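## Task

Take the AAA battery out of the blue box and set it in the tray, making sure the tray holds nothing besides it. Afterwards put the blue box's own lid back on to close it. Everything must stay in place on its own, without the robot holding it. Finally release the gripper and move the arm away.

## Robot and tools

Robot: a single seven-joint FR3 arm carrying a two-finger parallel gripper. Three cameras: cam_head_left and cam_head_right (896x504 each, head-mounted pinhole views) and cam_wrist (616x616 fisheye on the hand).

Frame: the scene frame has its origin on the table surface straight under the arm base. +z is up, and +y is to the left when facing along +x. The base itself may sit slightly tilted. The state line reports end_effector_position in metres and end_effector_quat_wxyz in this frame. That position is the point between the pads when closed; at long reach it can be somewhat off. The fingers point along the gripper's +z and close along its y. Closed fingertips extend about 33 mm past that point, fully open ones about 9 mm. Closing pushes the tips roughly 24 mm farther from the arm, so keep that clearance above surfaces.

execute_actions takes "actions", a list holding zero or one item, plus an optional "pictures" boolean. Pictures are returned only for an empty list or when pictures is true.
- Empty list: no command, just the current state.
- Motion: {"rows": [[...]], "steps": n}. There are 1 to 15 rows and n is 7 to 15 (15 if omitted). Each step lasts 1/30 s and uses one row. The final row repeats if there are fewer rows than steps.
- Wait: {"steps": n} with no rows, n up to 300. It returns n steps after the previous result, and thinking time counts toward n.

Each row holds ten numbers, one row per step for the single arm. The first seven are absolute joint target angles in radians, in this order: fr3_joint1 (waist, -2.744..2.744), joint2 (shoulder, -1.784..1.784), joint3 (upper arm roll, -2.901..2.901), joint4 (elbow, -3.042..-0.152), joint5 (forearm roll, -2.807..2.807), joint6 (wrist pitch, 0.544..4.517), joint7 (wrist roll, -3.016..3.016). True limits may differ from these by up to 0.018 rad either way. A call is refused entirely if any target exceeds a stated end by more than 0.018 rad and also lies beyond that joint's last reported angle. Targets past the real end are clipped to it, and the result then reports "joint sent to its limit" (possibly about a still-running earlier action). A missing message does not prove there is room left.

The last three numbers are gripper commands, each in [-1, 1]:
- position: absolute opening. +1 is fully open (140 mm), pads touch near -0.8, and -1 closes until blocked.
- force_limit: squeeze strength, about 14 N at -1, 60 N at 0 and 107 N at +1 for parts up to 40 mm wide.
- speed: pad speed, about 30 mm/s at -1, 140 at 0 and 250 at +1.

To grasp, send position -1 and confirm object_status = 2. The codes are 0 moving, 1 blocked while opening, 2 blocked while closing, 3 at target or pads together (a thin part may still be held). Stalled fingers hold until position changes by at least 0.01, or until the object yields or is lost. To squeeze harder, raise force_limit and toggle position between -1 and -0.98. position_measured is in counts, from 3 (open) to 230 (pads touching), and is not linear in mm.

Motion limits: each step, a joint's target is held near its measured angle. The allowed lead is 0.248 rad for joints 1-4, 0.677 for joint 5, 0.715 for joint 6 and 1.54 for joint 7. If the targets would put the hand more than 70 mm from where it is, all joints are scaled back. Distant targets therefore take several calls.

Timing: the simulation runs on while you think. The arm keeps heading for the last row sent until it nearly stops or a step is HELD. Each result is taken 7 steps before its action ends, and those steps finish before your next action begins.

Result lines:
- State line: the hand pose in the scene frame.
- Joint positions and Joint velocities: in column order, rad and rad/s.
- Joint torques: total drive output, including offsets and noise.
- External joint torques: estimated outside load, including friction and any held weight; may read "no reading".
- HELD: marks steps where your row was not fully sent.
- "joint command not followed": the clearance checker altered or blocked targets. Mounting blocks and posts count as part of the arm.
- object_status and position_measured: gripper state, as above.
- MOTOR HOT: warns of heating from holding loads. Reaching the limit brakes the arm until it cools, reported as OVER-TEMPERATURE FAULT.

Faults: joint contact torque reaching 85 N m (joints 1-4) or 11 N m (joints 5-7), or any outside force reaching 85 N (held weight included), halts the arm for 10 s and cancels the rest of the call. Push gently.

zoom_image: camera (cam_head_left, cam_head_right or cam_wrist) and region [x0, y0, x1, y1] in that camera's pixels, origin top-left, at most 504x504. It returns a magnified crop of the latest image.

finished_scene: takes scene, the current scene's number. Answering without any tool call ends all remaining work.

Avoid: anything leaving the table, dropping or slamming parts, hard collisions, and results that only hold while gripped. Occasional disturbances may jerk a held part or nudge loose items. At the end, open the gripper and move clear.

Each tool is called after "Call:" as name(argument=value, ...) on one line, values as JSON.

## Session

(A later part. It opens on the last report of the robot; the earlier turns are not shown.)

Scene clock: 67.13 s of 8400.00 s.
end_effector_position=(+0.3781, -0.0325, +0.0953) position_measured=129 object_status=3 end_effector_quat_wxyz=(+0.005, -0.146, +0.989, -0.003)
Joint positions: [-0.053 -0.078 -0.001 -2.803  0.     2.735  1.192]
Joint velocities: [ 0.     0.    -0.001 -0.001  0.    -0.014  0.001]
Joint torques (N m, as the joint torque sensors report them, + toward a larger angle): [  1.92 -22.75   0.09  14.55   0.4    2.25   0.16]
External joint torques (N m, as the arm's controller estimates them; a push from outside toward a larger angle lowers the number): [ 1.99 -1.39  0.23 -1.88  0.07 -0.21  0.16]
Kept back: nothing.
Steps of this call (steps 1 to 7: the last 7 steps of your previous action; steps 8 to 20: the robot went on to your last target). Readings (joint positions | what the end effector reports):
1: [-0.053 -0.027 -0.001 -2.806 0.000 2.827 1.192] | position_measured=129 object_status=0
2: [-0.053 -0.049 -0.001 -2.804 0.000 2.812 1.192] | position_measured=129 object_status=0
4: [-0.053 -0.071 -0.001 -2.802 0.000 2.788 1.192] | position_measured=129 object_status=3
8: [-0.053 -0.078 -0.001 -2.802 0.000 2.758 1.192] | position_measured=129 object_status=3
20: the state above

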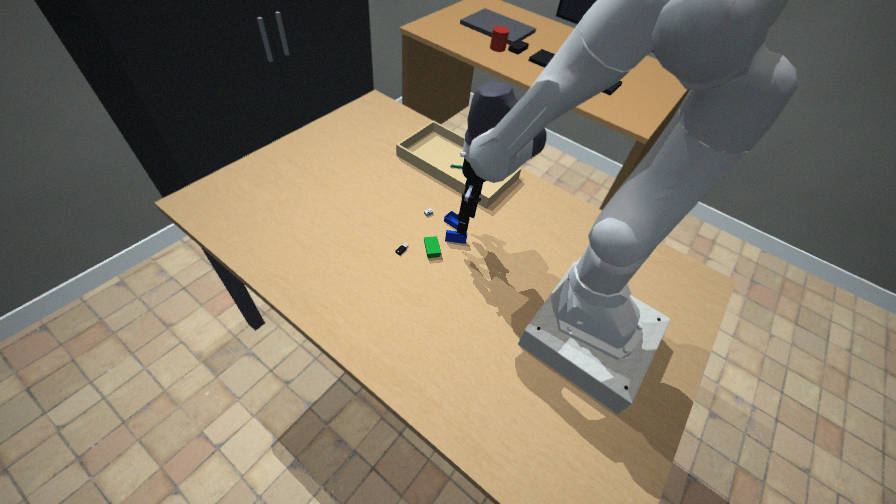

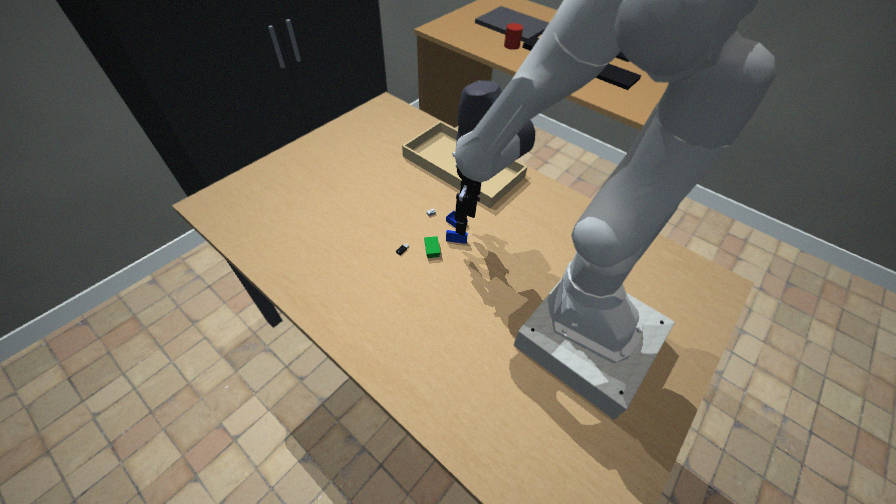

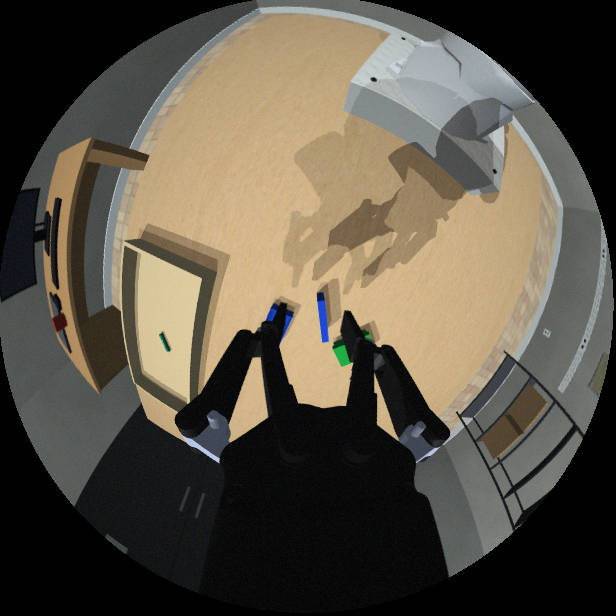

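Call:
execute_actions(actions=[{"rows":[[-0.032,-0.06,0,-2.773,0,2.723,1.05,-0.45,0,0]],"steps":15}])

Call:
execute_actions(actions=[{"rows":[[-0.032,-0.06,0,-2.773,0,2.73,1.05,-0.45,0,0],[-0.032,-0.04,0,-2.772,0,2.75,1.05,-0.45,0,0],[-0.032,-0.02,0,-2.771,0,2.77,1.05,-0.45,0,0],[-0.032,0.0,0,-2.77,0,2.79,1.05,-0.45,0,0],[-0.032,0.02,0,-2.77,0,2.805,1.05,-0.45,0,0]],"steps":15}])

Call:
execute_actions(actions=[{"steps":18}], pictures=true)

Call:
zoom_image(camera="cam_wrist", region=[240,240,400,400])

Scene clock: 68.90 s of 8400.00 s.
end_effector_position=(+0.3888, -0.0266, +0.0975) position_measured=179 object_status=0 end_effector_quat_wxyz=(+0.007, -0.194, +0.981, -0.003)
Joint positions: [-0.035 -0.062 -0.    -2.776  0.     2.727  1.112]
Joint velocities: [ 0.007  0.01  -0.001  0.013 -0.001 -0.01  -0.197]
Joint torques (N m, as the joint torque sensors report them, + toward a larger angle): [  2.61 -20.19  -0.21  16.98   0.38   2.17  -0.33]
External joint torques (N m, as the arm's controller estimates them; a push from outside toward a larger angle lowers the number): [ 2.79  2.06  0.05  0.4   0.04 -0.3  -0.33]
Steps of this call (steps 1 to 15: the robot went on to your last target; steps 16 to 45: nothing new was sent; steps 46 to 53: the first 8 steps of this action). Readings (joint positions | what the end effector reports):
46: [-0.050 -0.075 -0.001 -2.799 0.000 2.731 1.181] | position_measured=129 object_status=0
47: [-0.045 -0.070 -0.001 -2.791 0.000 2.730 1.167] | position_measured=134 object_status=0
49: [-0.038 -0.065 -0.001 -2.781 0.000 2.729 1.145] | position_measured=149 object_status=0
53: the state above

Scene clock: 69.40 s of 8400.00 s.
end_effector_position=(+0.3835, -0.0261, +0.0750) position_measured=186 object_status=3 end_effector_quat_wxyz=(-0.002, -0.217, +0.976, -0.001)
Joint positions: [-0.035  0.011 -0.    -2.771  0.     2.775  1.065]
Joint velocities: [-0.     0.166 -0.    -0.005  0.     0.144 -0.039]
Joint torques (N m, as the joint torque sensors report them, + toward a larger angle): [  1.79 -26.13  -0.65  15.21   0.35   3.4   -0.29]
External joint torques (N m, as the arm's controller estimates them; a push from outside toward a larger angle lowers the number): [ 1.84  1.14 -0.61 -2.29  0.08  0.55 -0.29]
Steps of this call (steps 1 to 7: the last 7 steps of your previous action; steps 8 to 15: the first 8 steps of this action). Readings (joint positions | what the end effector reports):
8: [-0.035 -0.062 -0.000 -2.775 0.000 2.726 1.078] | position_measured=186 object_status=3
9: [-0.035 -0.059 -0.000 -2.774 0.000 2.729 1.075] | position_measured=186 object_status=3
11: [-0.035 -0.038 -0.000 -2.771 0.000 2.745 1.071] | position_measured=186 object_status=3
15: the state above

Scene clock: 70.00 s of 8400.00 s.
end_effector_position=(+0.3893, -0.0265, +0.0743) position_measured=186 object_status=3 end_effector_quat_wxyz=(+0.006, -0.222, +0.975, -0.003)
Joint positions: [-0.035  0.018 -0.    -2.771  0.     2.802  1.055]
Joint velocities: [-0.     0.001  0.001 -0.    -0.     0.005 -0.005]
Joint torques (N m, as the joint torque sensors report them, + toward a larger angle): [  1.48 -21.98  -0.41  14.85   0.33   2.95  -0.22]
External joint torques (N m, as the arm's controller estimates them; a push from outside toward a larger angle lowers the number): [ 1.53  1.56 -0.37 -0.36  0.05  0.5  -0.22]
Kept back: nothing.
Steps of this call (steps 1 to 7: the last 7 steps of your previous action; steps 8 to 18: the robot went on to your last target). Readings (joint positions | what the end effector reports):
1: [-0.035 0.015 -0.000 -2.771 0.000 2.780 1.064] | position_measured=186 object_status=3
2: [-0.035 0.017 -0.000 -2.771 0.000 2.784 1.062] | position_measured=186 object_status=3
4: [-0.035 0.018 -0.000 -2.771 0.000 2.790 1.061] | position_measured=186 object_status=3
8: [-0.035 0.018 -0.000 -2.771 0.000 2.797 1.058] | position_measured=186 object_status=3
18: the state above

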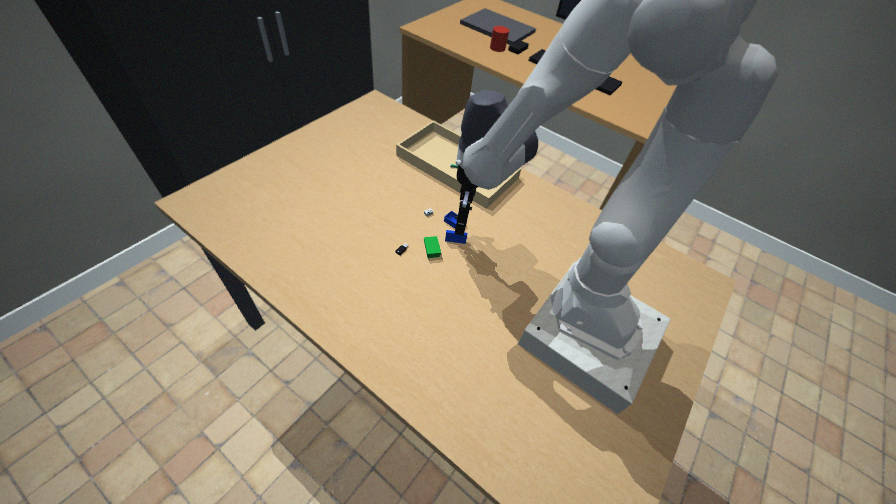

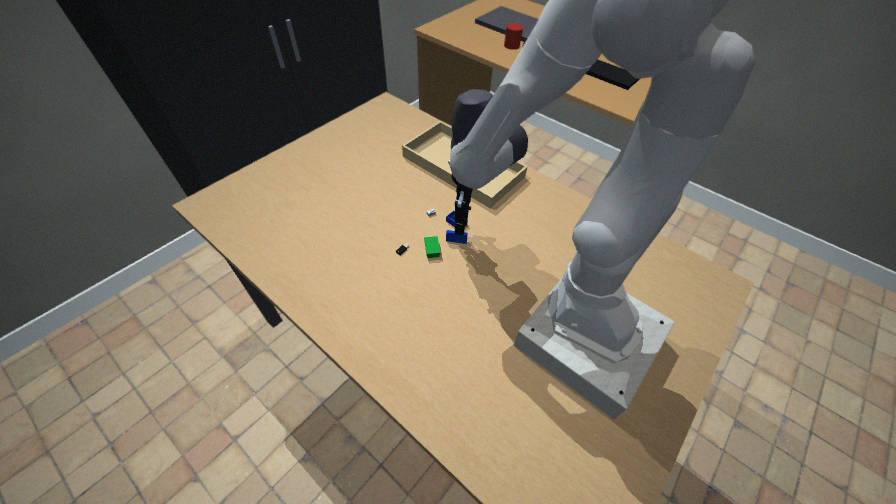

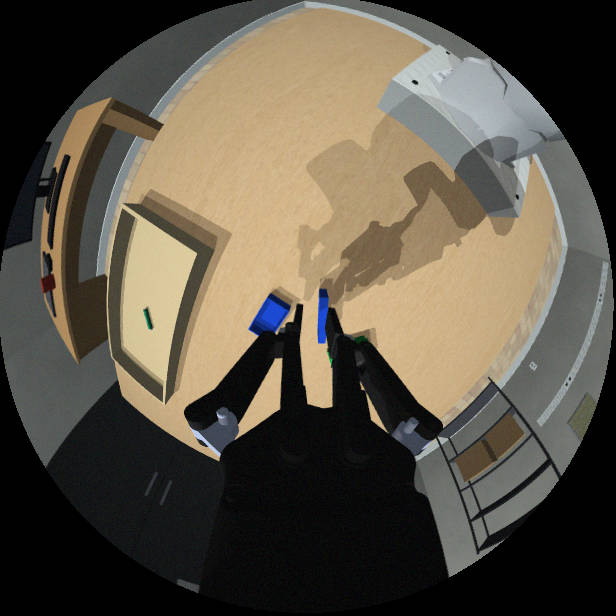

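Region (240, 240, 400, 400) of cam_wrist's 616x616 image, scaled by 3.150, with more detail than that image has.

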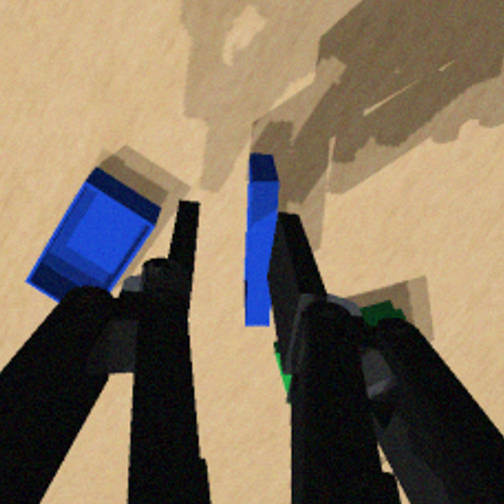

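Call:
execute_actions(actions=[{"rows":[[-0.012,0.02,0,-2.77,0,2.805,1.07,-0.45,0,0]],"steps":15}])

Call:
execute_actions(actions=[{"steps":14}], pictures=true)

Call:
zoom_image(camera="cam_wrist", region=[240,240,400,400])

Scene clock: 70.53 s of 8400.00 s.
end_effector_position=(+0.3899, -0.0188, +0.0744) position_measured=186 object_status=3 end_effector_quat_wxyz=(+0.007, -0.229, +0.974, -0.003)
Joint positions: [-0.015  0.018 -0.    -2.771  0.     2.802  1.061]
Joint velocities: [ 0.008 -0.001  0.     0.001 -0.001 -0.     0.019]
Joint torques (N m, as the joint torque sensors report them, + toward a larger angle): [  1.85 -22.41  -0.4   15.04   0.26   2.94   0.02]
External joint torques (N m, as the arm's controller estimates them; a push from outside toward a larger angle lowers the number): [ 1.96  1.32 -0.28 -0.37 -0.03  0.45  0.03]
Steps of this call (steps 1 to 8: the robot went on to your last target; steps 9 to 16: the first 8 steps of this action). Readings (joint positions | what the end effector reports):
9: [-0.031 0.018 -0.002 -2.771 0.000 2.802 1.055] | position_measured=186 object_status=3
10: [-0.026 0.018 -0.002 -2.771 0.000 2.802 1.056] | position_measured=186 object_status=3
12: [-0.019 0.018 -0.001 -2.771 0.000 2.802 1.058] | position_measured=186 object_status=3
16: the state above

Scene clock: 71.00 s of 8400.00 s.
end_effector_position=(+0.3900, -0.0187, +0.0744) position_measured=186 object_status=3 end_effector_quat_wxyz=(+0.007, -0.227, +0.974, -0.003)
Joint positions: [-0.015  0.018 -0.    -2.771  0.     2.803  1.066]
Joint velocities: [ 0.     0.     0.    -0.001  0.001 -0.     0.003]
Joint torques (N m, as the joint torque sensors report them, + toward a larger angle): [  1.96 -23.11  -0.17  15.33   0.29   2.91   0.12]
External joint torques (N m, as the arm's controller estimates them; a push from outside toward a larger angle lowers the number): [ 2.01  0.59 -0.14  0.    0.01  0.44  0.12]
Kept back: nothing.
Steps of this call (steps 1 to 7: the last 7 steps of your previous action; steps 8 to 14: the robot went on to your last target). Readings (joint positions | what the end effector reports):
1: [-0.015 0.018 -0.000 -2.771 0.000 2.802 1.062] | position_measured=186 object_status=3
2: [-0.015 0.018 -0.000 -2.771 0.000 2.802 1.062] | position_measured=186 object_status=3
4: [-0.015 0.018 -0.000 -2.771 0.000 2.802 1.063] | position_measured=186 object_status=3
8: [-0.015 0.018 -0.000 -2.771 0.000 2.803 1.064] | position_measured=186 object_status=3
14: the state above

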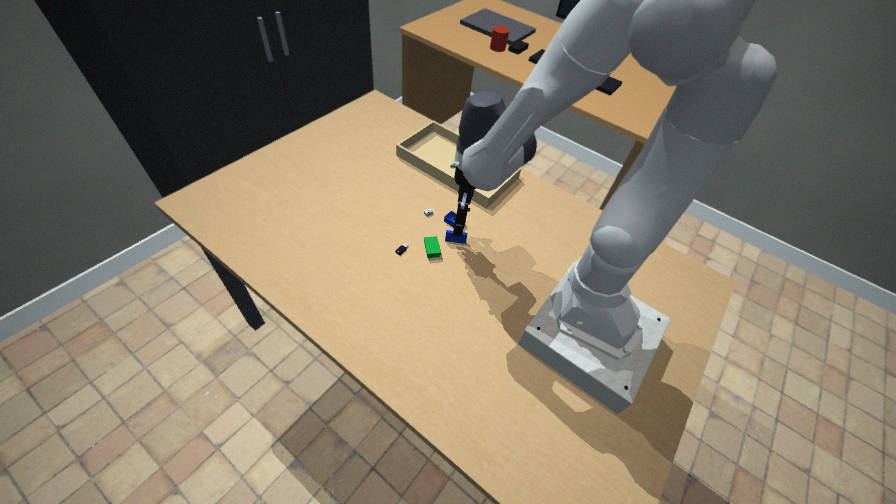

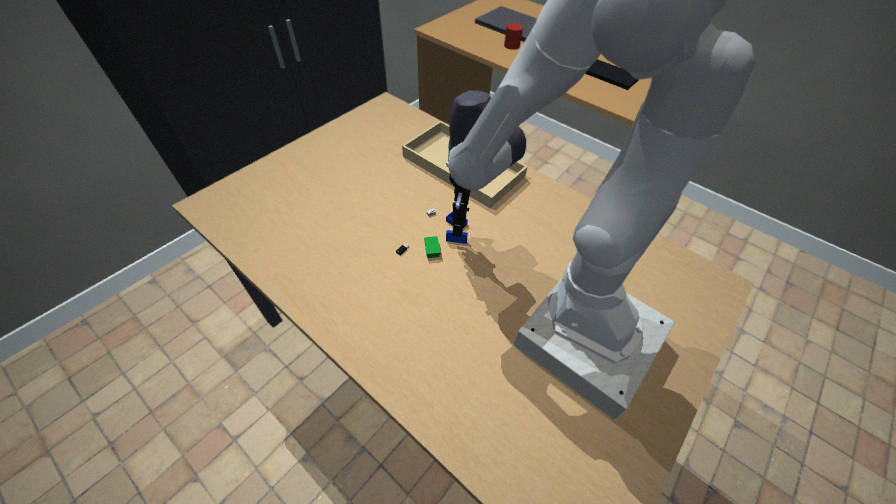

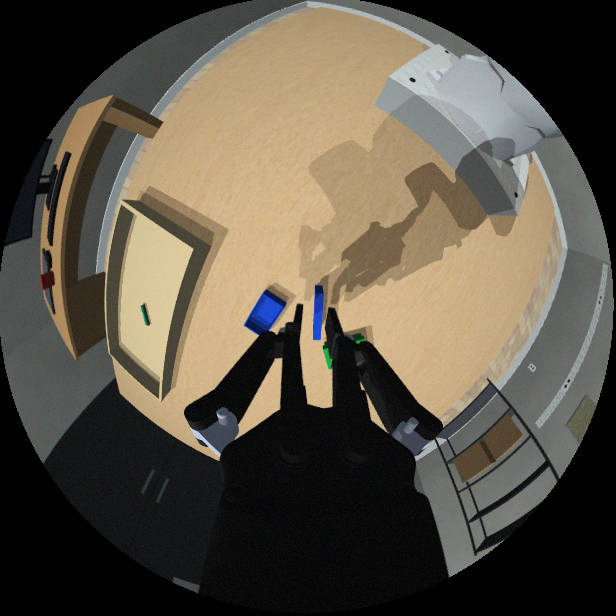

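Region (240, 240, 400, 400) of cam_wrist's 616x616 image, scaled by 3.150, with more detail than that image has.

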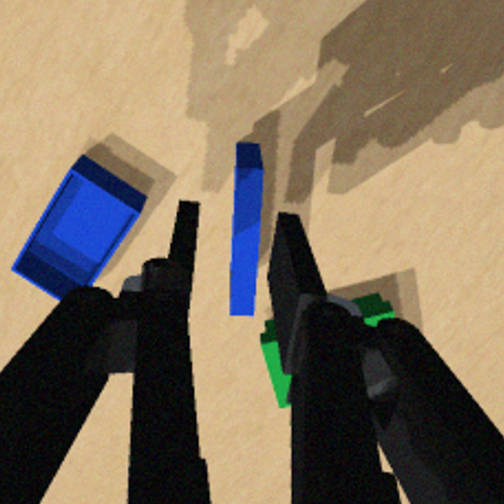

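Centred. Descend to z≈.047 and close.

Call:
execute_actions(actions=[{"rows":[[-0.012,0.035,0,-2.769,0,2.825,1.07,-0.45,0,0],[-0.012,0.05,0,-2.768,0,2.84,1.07,-0.45,0,0],[-0.012,0.065,0,-2.767,0,2.855,1.07,-0.45,0,0],[-0.012,0.08,0,-2.766,0,2.87,1.07,-0.45,0,0],[-0.012,0.095,0,-2.765,0,2.882,1.07,-0.45,0,0],[-0.012,0.108,0,-2.764,0,2.892,1.07,-0.45,0,0]],"steps":15}])

Call:
execute_actions(actions=[{"steps":14}], pictures=true)

Call:
zoom_image(camera="cam_wrist", region=[240,240,400,400])

Scene clock: 71.60 s of 8400.00 s.
end_effector_position=(+0.3841, -0.0185, +0.0507) position_measured=186 object_status=3 end_effector_quat_wxyz=(-0.001, -0.226, +0.974, -0.001)
Joint positions: [-0.015  0.096 -0.    -2.766  0.     2.859  1.067]
Joint velocities: [ 0.001  0.209  0.001 -0.001  0.001  0.165 -0.   ]
Joint torques (N m, as the joint torque sensors report them, + toward a larger angle): [  2.01 -27.46  -0.48  14.32   0.36   3.32   0.15]
External joint torques (N m, as the arm's controller estimates them; a push from outside toward a larger angle lowers the number): [ 2.02  1.5  -0.57 -1.62  0.16  0.48  0.15]
Steps of this call (steps 1 to 10: the robot went on to your last target; steps 11 to 18: the first 8 steps of this action). Readings (joint positions | what the end effector reports):
11: [-0.015 0.020 -0.000 -2.770 0.000 2.806 1.066] | position_measured=186 object_status=3
12: [-0.015 0.027 -0.000 -2.769 0.000 2.811 1.066] | position_measured=186 object_status=3
14: [-0.015 0.048 -0.000 -2.768 0.000 2.827 1.066] | position_measured=186 object_status=3
18: the state above

Scene clock: 72.07 s of 8400.00 s.
end_effector_position=(+0.3898, -0.0187, +0.0494) position_measured=186 object_status=3 end_effector_quat_wxyz=(+0.008, -0.226, +0.974, -0.004)
Joint positions: [-0.015  0.106 -0.    -2.766  0.     2.888  1.067]
Joint velocities: [-0.001  0.002  0.001 -0.001 -0.     0.012 -0.002]
Joint torques (N m, as the joint torque sensors report them, + toward a larger angle): [  1.54 -24.33   0.11  13.75   0.29   2.86   0.03]
External joint torques (N m, as the arm's controller estimates them; a push from outside toward a larger angle lowers the number): [1.64 0.68 0.1  0.04 0.07 0.41 0.04]
Kept back: nothing.
Steps of this call (steps 1 to 7: the last 7 steps of your previous action; steps 8 to 14: the robot went on to your last target). Readings (joint positions | what the end effector reports):
1: [-0.015 0.101 -0.000 -2.766 0.000 2.864 1.067] | position_measured=186 object_status=3
2: [-0.015 0.104 -0.000 -2.766 0.000 2.868 1.067] | position_measured=186 object_status=3
4: [-0.015 0.106 -0.000 -2.766 0.000 2.875 1.067] | position_measured=186 object_status=3
8: [-0.015 0.106 -0.000 -2.766 0.000 2.883 1.067] | position_measured=186 object_status=3
14: the state above

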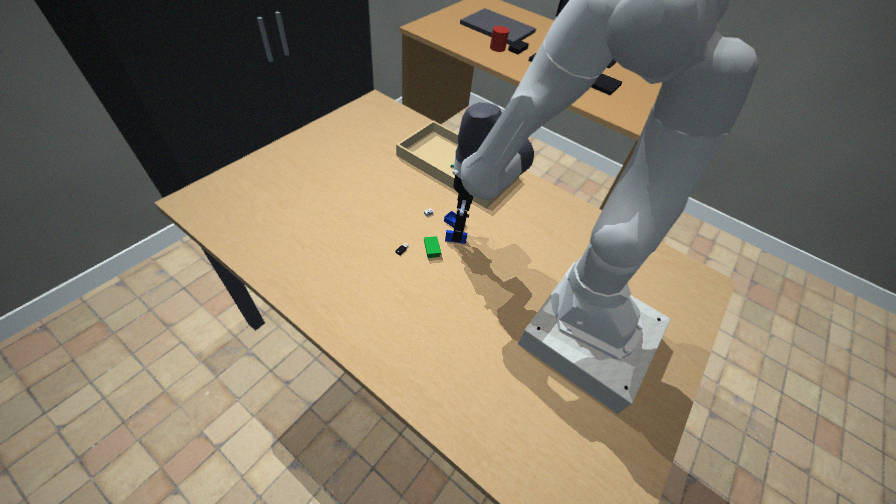

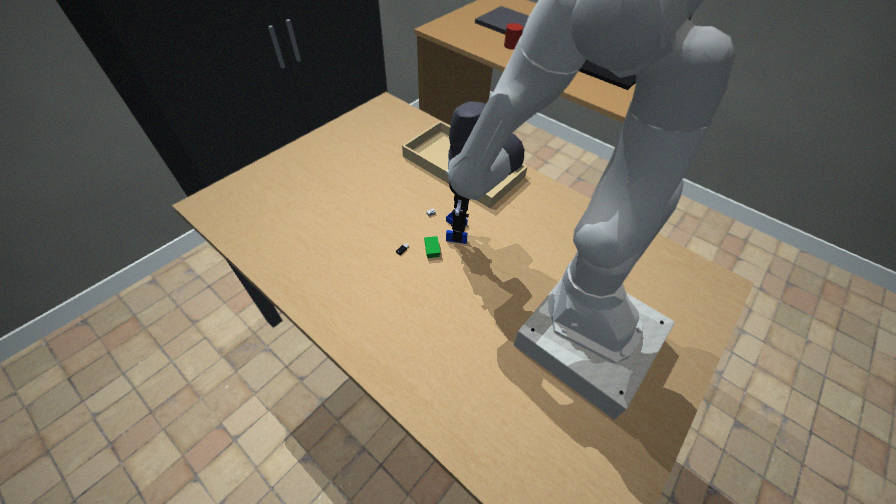

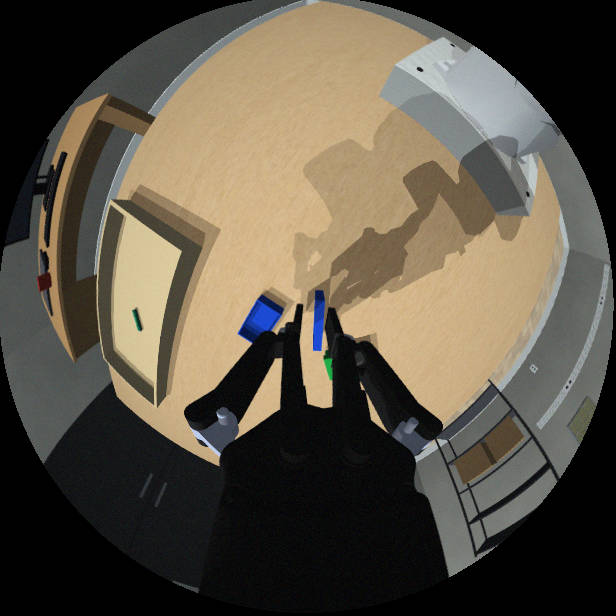

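Region (240, 240, 400, 400) of cam_wrist's 616x616 image, scaled by 3.150, with more detail than that image has.

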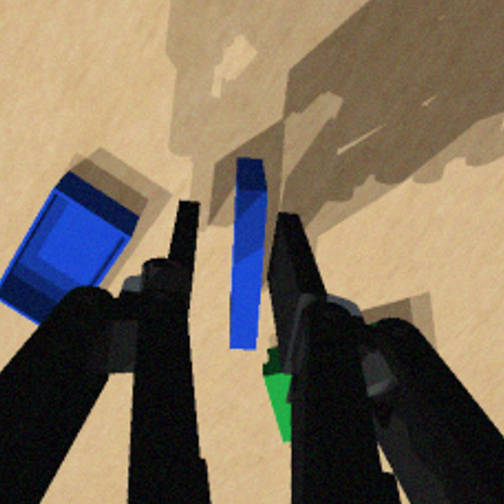

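Call:
execute_actions(actions=[{"rows":[[-0.012,0.122,0,-2.764,0,2.905,1.07,-0.45,0,0],[-0.012,0.122,0,-2.764,0,2.905,1.07,-0.45,0,0],[-0.012,0.122,0,-2.764,0,2.905,1.07,-0.45,0,0],[-0.012,0.122,0,-2.764,0,2.905,1.07,-0.45,0,0],[-0.012,0.122,0,-2.764,0,2.905,1.07,-1,-0.3,-0.5]],"steps":15}])

Call:
execute_actions(actions=[{"steps":18}])

Call:
execute_actions(actions=[{"rows":[[-0.012,0.1,0,-2.765,0,2.885,1.07,-1,-0.3,-0.5],[-0.012,0.07,0,-2.767,0,2.855,1.07,-1,-0.3,-0.5],[-0.012,0.03,0,-2.769,0,2.815,1.07,-1,-0.3,-0.5],[-0.012,-0.02,0,-2.771,0,2.77,1.07,-1,-0.3,-0.5],[-0.012,-0.08,0,-2.773,0,2.71,1.07,-1,-0.3,-0.5],[-0.012,-0.14,0,-2.773,0,2.65,1.07,-1,-0.3,-0.5]],"steps":15}])

Call:
execute_actions(actions=[{"steps":18}], pictures=true)

Call:
zoom_image(camera="cam_head_right", region=[420,170,520,260])

Scene clock: 72.97 s of 8400.00 s.
end_effector_position=(+0.3891, -0.0187, +0.0453) position_measured=198 object_status=0 end_effector_quat_wxyz=(+0.007, -0.226, +0.974, -0.003)
Joint positions: [-0.015  0.12  -0.    -2.765  0.     2.9    1.067]
Joint velocities: [-0.002  0.004 -0.001 -0.001  0.001  0.018  0.   ]
Joint torques (N m, as the joint torque sensors report them, + toward a larger angle): [  1.91 -24.44  -0.02  13.45   0.27   2.91   0.09]
External joint torques (N m, as the arm's controller estimates them; a push from outside toward a larger angle lowers the number): [ 2.09  1.17  0.04 -0.26  0.05  0.41  0.09]
Steps of this call (steps 1 to 19: the robot went on to your last target; steps 20 to 27: the first 8 steps of this action). Readings (joint positions | what the end effector reports):
20: [-0.015 0.108 -0.000 -2.765 0.000 2.892 1.067] | position_measured=186 object_status=3
21: [-0.015 0.112 -0.000 -2.765 0.000 2.894 1.067] | position_measured=186 object_status=3
23: [-0.015 0.117 -0.000 -2.765 0.000 2.896 1.067] | position_measured=186 object_status=3
27: the state above

Scene clock: 73.57 s of 8400.00 s.
end_effector_position=(+0.3900, -0.0187, +0.0455) position_measured=219 object_status=2 end_effector_quat_wxyz=(+0.009, -0.226, +0.974, -0.004)
Joint positions: [-0.014  0.12  -0.    -2.765  0.     2.902  1.067]
Joint velocities: [ 0.001 -0.     0.001 -0.001 -0.001 -0.     0.   ]
Joint torques (N m, as the joint torque sensors report them, + toward a larger angle): [  2.44 -23.69  -0.5   12.96   0.24   2.95   0.04]
External joint torques (N m, as the arm's controller estimates them; a push from outside toward a larger angle lowers the number): [ 2.43  1.67 -0.63 -0.57  0.05  0.47  0.04]
Kept back: nothing.
Steps of this call (steps 1 to 7: the last 7 steps of your previous action; steps 8 to 15: the robot went on to your last target; steps 16 to 18: nothing new was sent). Readings (joint positions | what the end effector reports):
1: [-0.015 0.120 -0.000 -2.765 0.000 2.900 1.067] | position_measured=203 object_status=0
2: [-0.015 0.120 -0.000 -2.765 0.000 2.900 1.067] | position_measured=208 object_status=0
4: [-0.015 0.120 -0.000 -2.765 0.000 2.901 1.067] | position_measured=217 object_status=0
8: [-0.015 0.120 -0.000 -2.765 0.000 2.902 1.067] | position_measured=219 object_status=0
18: the state above
The arm was judged still, so your last target was given up. Only a new action makes it travel on or press farther. Fingers that are still opening or closing keep moving.

Scene clock: 73.83 s of 8400.00 s.
end_effector_position=(+0.4117, -0.0195, +0.1157) position_measured=219 object_status=2 end_effector_quat_wxyz=(+0.040, -0.226, +0.973, -0.013)
Joint positions: [-0.014 -0.096 -0.    -2.77   0.     2.756  1.067]
Joint velocities: [-0.    -0.799 -0.     0.09   0.001 -0.558 -0.   ]
Joint torques (N m, as the joint torque sensors report them, + toward a larger angle): [ 2.08 -7.88  0.46  9.85  0.46  0.77  0.15]
External joint torques (N m, as the arm's controller estimates them; a push from outside toward a larger angle lowers the number): [ 2.29 -0.17  0.79  0.3   0.04 -0.3   0.16]
Steps of this call (steps 1 to 8: the first 8 steps of this action). Readings (joint positions | what the end effector reports):
1: [-0.014 0.118 -0.000 -2.765 0.000 2.900 1.067] | position_measured=219 object_status=2
2: [-0.014 0.109 -0.000 -2.767 0.000 2.893 1.067] | position_measured=219 object_status=2
4: [-0.014 0.064 -0.000 -2.771 0.000 2.861 1.067] | position_measured=219 object_status=2
8: the state above

Scene clock: 74.43 s of 8400.00 s.
end_effector_position=(+0.3918, -0.0185, +0.1219) position_measured=219 object_status=2 end_effector_quat_wxyz=(+0.011, -0.226, +0.974, -0.005)
Joint positions: [-0.014 -0.138 -0.    -2.771  0.     2.655  1.067]
Joint velocities: [-0.001  0.001 -0.001 -0.001  0.001 -0.018  0.001]
Joint torques (N m, as the joint torque sensors report them, + toward a larger angle): [  1.98 -21.34  -0.27  15.49   0.52   2.13   0.08]
External joint torques (N m, as the arm's controller estimates them; a push from outside toward a larger angle lowers the number): [ 2.13 -0.52  0.01 -2.47  0.11 -0.37  0.08]
Kept back: nothing.
Steps of this call (steps 1 to 7: the last 7 steps of your previous action; steps 8 to 18: the robot went on to your last target). Readings (joint positions | what the end effector reports):
1: [-0.014 -0.116 -0.000 -2.768 0.000 2.740 1.067] | position_measured=219 object_status=2
2: [-0.014 -0.128 -0.000 -2.767 0.000 2.725 1.067] | position_measured=219 object_status=2
4: [-0.014 -0.137 -0.000 -2.768 0.000 2.702 1.067] | position_measured=219 object_status=2
8: [-0.014 -0.138 -0.000 -2.771 0.000 2.675 1.067] | position_measured=219 object_status=2
18: the state above

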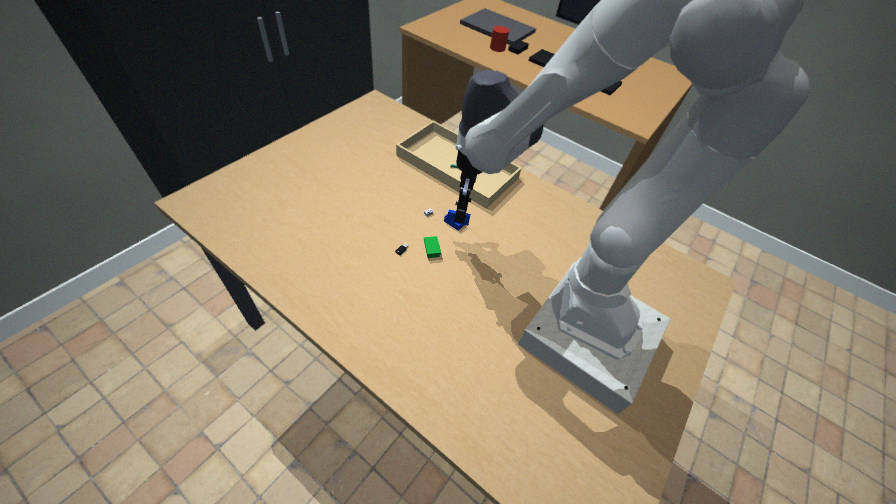

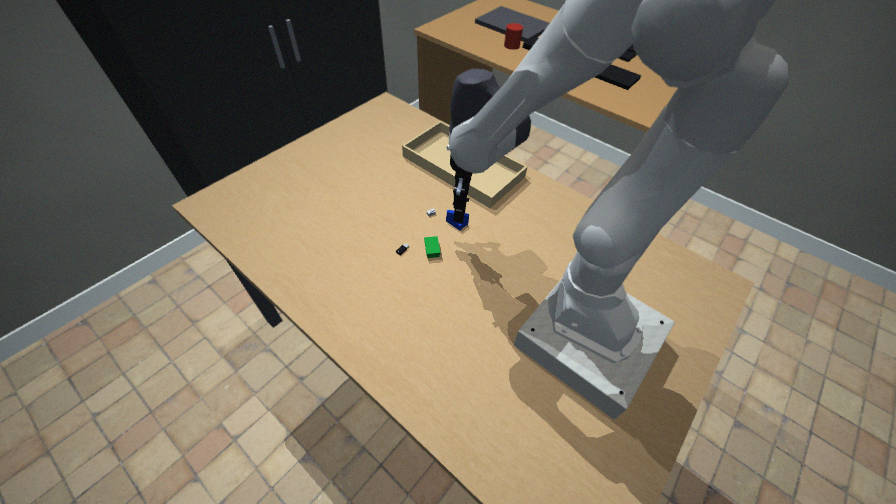

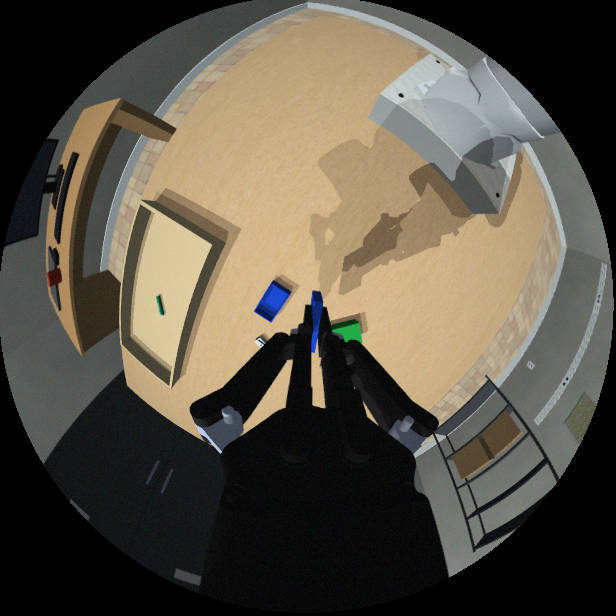

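Region (420, 170, 520, 260) of cam_head_right's 896x504 image, scaled by 5.040, with more detail than that image has; it fills the top 454 rows of this view, and the rest is white.

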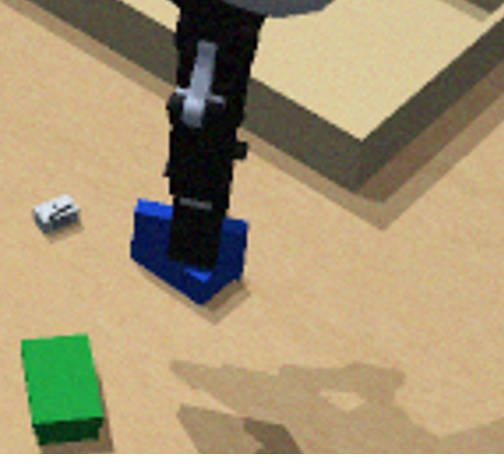

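Call:
execute_actions(actions=[{"rows":[[-0.05,-0.14,0,-2.773,0,2.65,2.95,-1,-0.3,-0.5]],"steps":15}])

Call:
execute_actions(actions=[{"steps":45}], pictures=true)

Call:
zoom_image(camera="cam_head_left", region=[430,180,500,250])

Scene clock: 75.37 s of 8400.00 s.
end_effector_position=(+0.3901, -0.0310, +0.1217) position_measured=219 object_status=2 end_effector_quat_wxyz=(+0.011, +0.306, +0.952, +0.001)
Joint positions: [-0.047 -0.138 -0.    -2.771  0.     2.652  2.112]
Joint velocities: [-0.011 -0.001  0.001  0.    -0.001 -0.     2.764]
Joint torques (N m, as the joint torque sensors report them, + toward a larger angle): [ -0.59 -22.37  -0.7   15.87   0.51   2.16   0.7 ]
External joint torques (N m, as the arm's controller estimates them; a push from outside toward a larger angle lowers the number): [-0.71 -1.45 -0.72 -2.16  0.12 -0.32  0.74]
Steps of this call (steps 1 to 15: the robot went on to your last target; steps 16 to 20: nothing new was sent; steps 21 to 28: the first 8 steps of this action). Readings (joint positions | what the end effector reports):
21: [-0.020 -0.138 0.002 -2.771 0.000 2.653 1.192] | position_measured=219 object_status=2
22: [-0.028 -0.138 0.002 -2.771 0.000 2.653 1.349] | position_measured=219 object_status=2
24: [-0.040 -0.138 0.000 -2.771 0.000 2.652 1.653] | position_measured=219 object_status=2
28: the state above

Scene clock: 76.87 s of 8400.00 s.
end_effector_position=(+0.3900, -0.0313, +0.1217) position_measured=219 object_status=2 end_effector_quat_wxyz=(+0.009, +0.663, +0.748, +0.005)
Joint positions: [-0.047 -0.138 -0.    -2.771  0.     2.652  2.941]
Joint velocities: [ 0.001  0.    -0.    -0.    -0.    -0.001  0.019]
Joint torques (N m, as the joint torque sensors report them, + toward a larger angle): [ -0.57 -22.11  -1.04  15.86   0.5    2.27  -0.03]
External joint torques (N m, as the arm's controller estimates them; a push from outside toward a larger angle lowers the number): [-0.54 -1.33 -0.86 -2.06  0.06 -0.21 -0.03]
Kept back: nothing.
Steps of this call (steps 1 to 7: the last 7 steps of your previous action; steps 8 to 45: the robot went on to your last target). Readings (joint positions | what the end effector reports):
1: [-0.047 -0.138 -0.000 -2.771 0.000 2.652 2.199] | position_measured=219 object_status=2
2: [-0.047 -0.138 -0.000 -2.771 0.000 2.652 2.277] | position_measured=219 object_status=2
4: [-0.047 -0.138 -0.000 -2.771 0.000 2.652 2.409] | position_measured=219 object_status=2
8: [-0.047 -0.138 -0.000 -2.771 0.000 2.652 2.600] | position_measured=219 object_status=2
45: the state above

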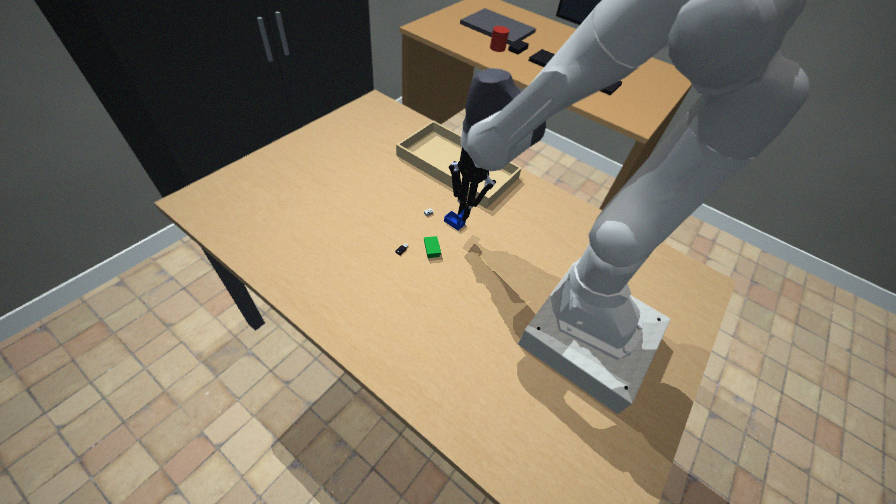

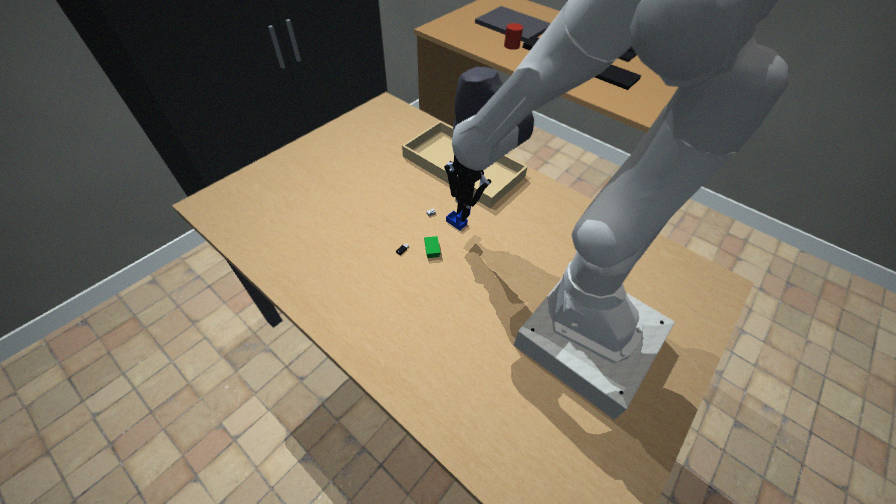

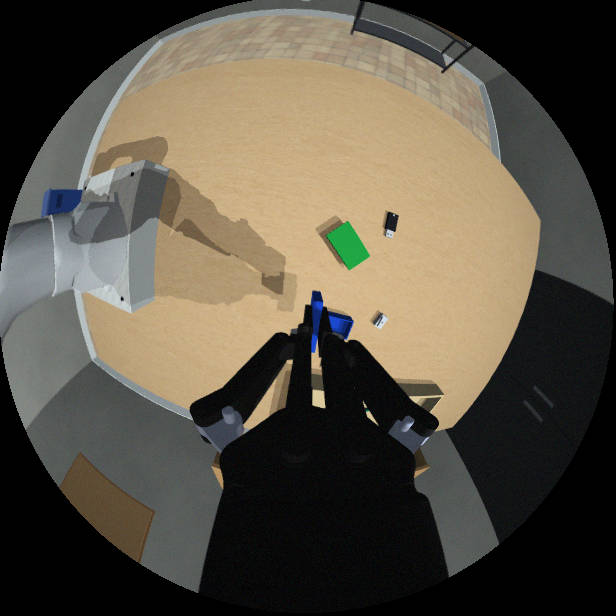

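Region (430, 180, 500, 250) of cam_head_left's 896x504 image, scaled by 7.200, with more detail than that image has.

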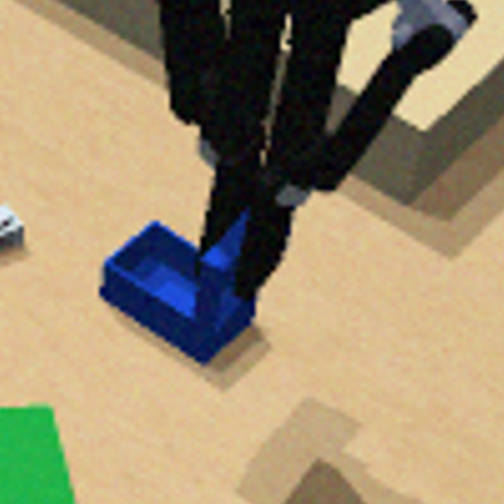

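Call:
execute_actions(actions=[{"rows":[[-0.05,-0.14,0,-2.773,0,2.65,-1.1,-1,-0.3,-0.5]],"steps":15}])

Call:
execute_actions(actions=[{"steps":62}], pictures=true)

Call:
zoom_image(camera="cam_head_left", region=[430,180,500,250])

Scene clock: 77.67 s of 8400.00 s.
end_effector_position=(+0.3900, -0.0313, +0.1217) position_measured=219 object_status=2 end_effector_quat_wxyz=(+0.011, +0.117, +0.993, -0.001)
Joint positions: [-0.047 -0.138 -0.    -2.771  0.     2.652  1.726]
Joint velocities: [ 0.     0.001  0.    -0.001 -0.    -0.    -4.581]
Joint torques (N m, as the joint torque sensors report them, + toward a larger angle): [ -1.03 -21.38  -0.98  15.37   0.5    2.22  -1.08]
External joint torques (N m, as the arm's controller estimates them; a push from outside toward a larger angle lowers the number): [-0.99 -0.65 -0.81 -2.51  0.09 -0.22 -1.11]
Steps of this call (steps 1 to 15: the robot went on to your last target; step 16: nothing new was sent; steps 17 to 24: the first 8 steps of this action). Readings (joint positions | what the end effector reports):
17: [-0.047 -0.138 -0.000 -2.771 0.000 2.652 2.821] | position_measured=219 object_status=2
18: [-0.047 -0.138 -0.000 -2.771 0.000 2.652 2.664] | position_measured=219 object_status=2
20: [-0.047 -0.138 -0.000 -2.771 0.000 2.652 2.351] | position_measured=219 object_status=2
24: the state above

Scene clock: 79.73 s of 8400.00 s.
end_effector_position=(+0.3900, -0.0313, +0.1217) position_measured=219 object_status=2 end_effector_quat_wxyz=(-0.001, +0.961, -0.276, +0.011)
Joint positions: [-0.047 -0.138 -0.    -2.771  0.     2.652 -1.092]
Joint velocities: [-0.001 -0.     0.     0.001  0.     0.001 -0.012]
Joint torques (N m, as the joint torque sensors report them, + toward a larger angle): [ -0.82 -21.63  -0.07  16.36   0.49   2.33  -0.08]
External joint torques (N m, as the arm's controller estimates them; a push from outside toward a larger angle lowers the number): [-0.72 -0.67  0.17 -1.76  0.07 -0.26 -0.08]
Kept back: nothing.
Steps of this call (steps 1 to 7: the last 7 steps of your previous action; steps 8 to 62: the robot went on to your last target). Readings (joint positions | what the end effector reports):
1: [-0.047 -0.138 -0.000 -2.771 0.000 2.652 1.569] | position_measured=219 object_status=2
2: [-0.047 -0.138 -0.000 -2.771 0.000 2.652 1.413] | position_measured=219 object_status=2
4: [-0.047 -0.138 -0.000 -2.771 0.000 2.652 1.100] | position_measured=219 object_status=2
8: [-0.047 -0.138 -0.000 -2.771 0.000 2.652 0.475] | position_measured=219 object_status=2
62: the state above

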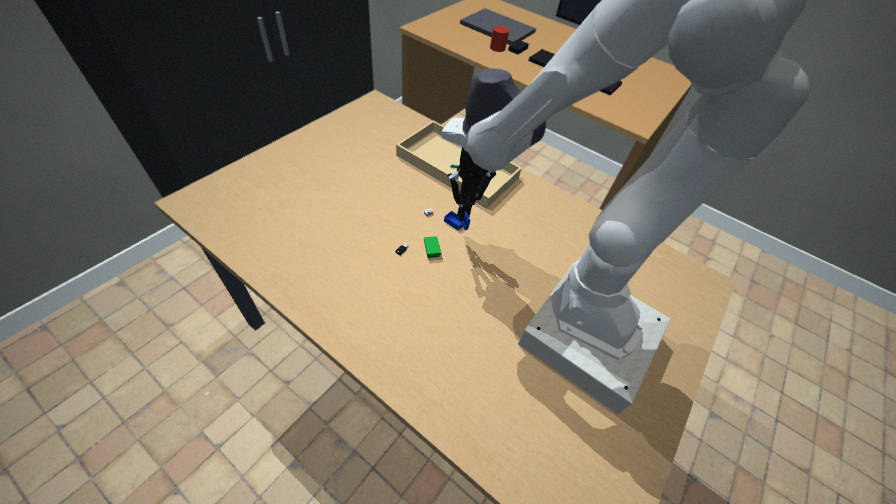

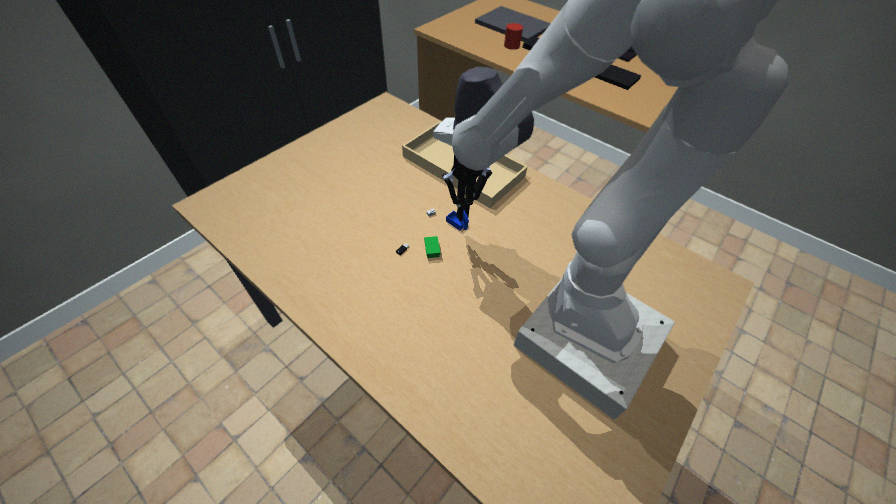

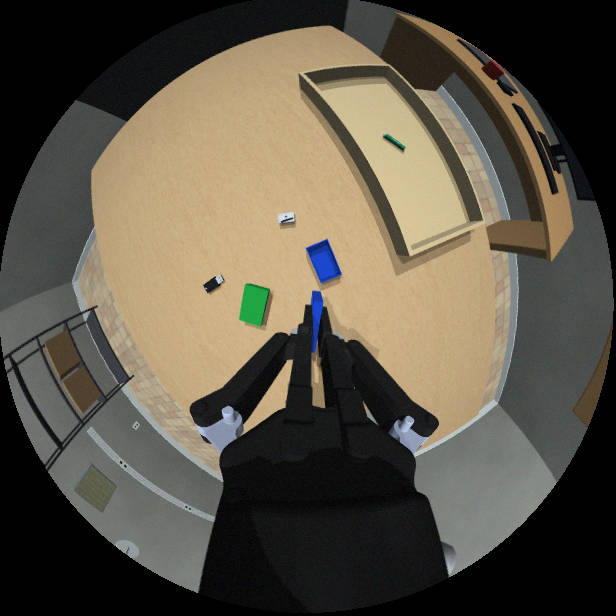

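Region (430, 180, 500, 250) of cam_head_left's 896x504 image, scaled by 7.200, with more detail than that image has.

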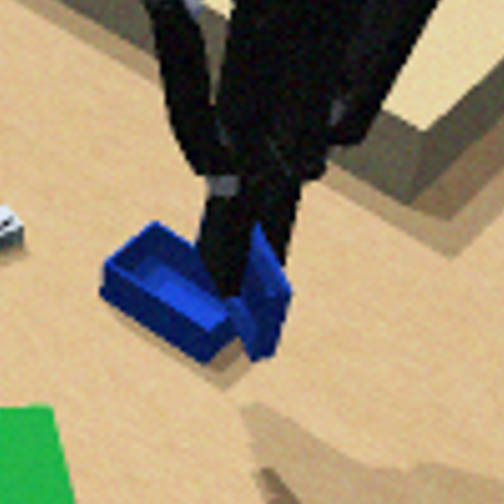

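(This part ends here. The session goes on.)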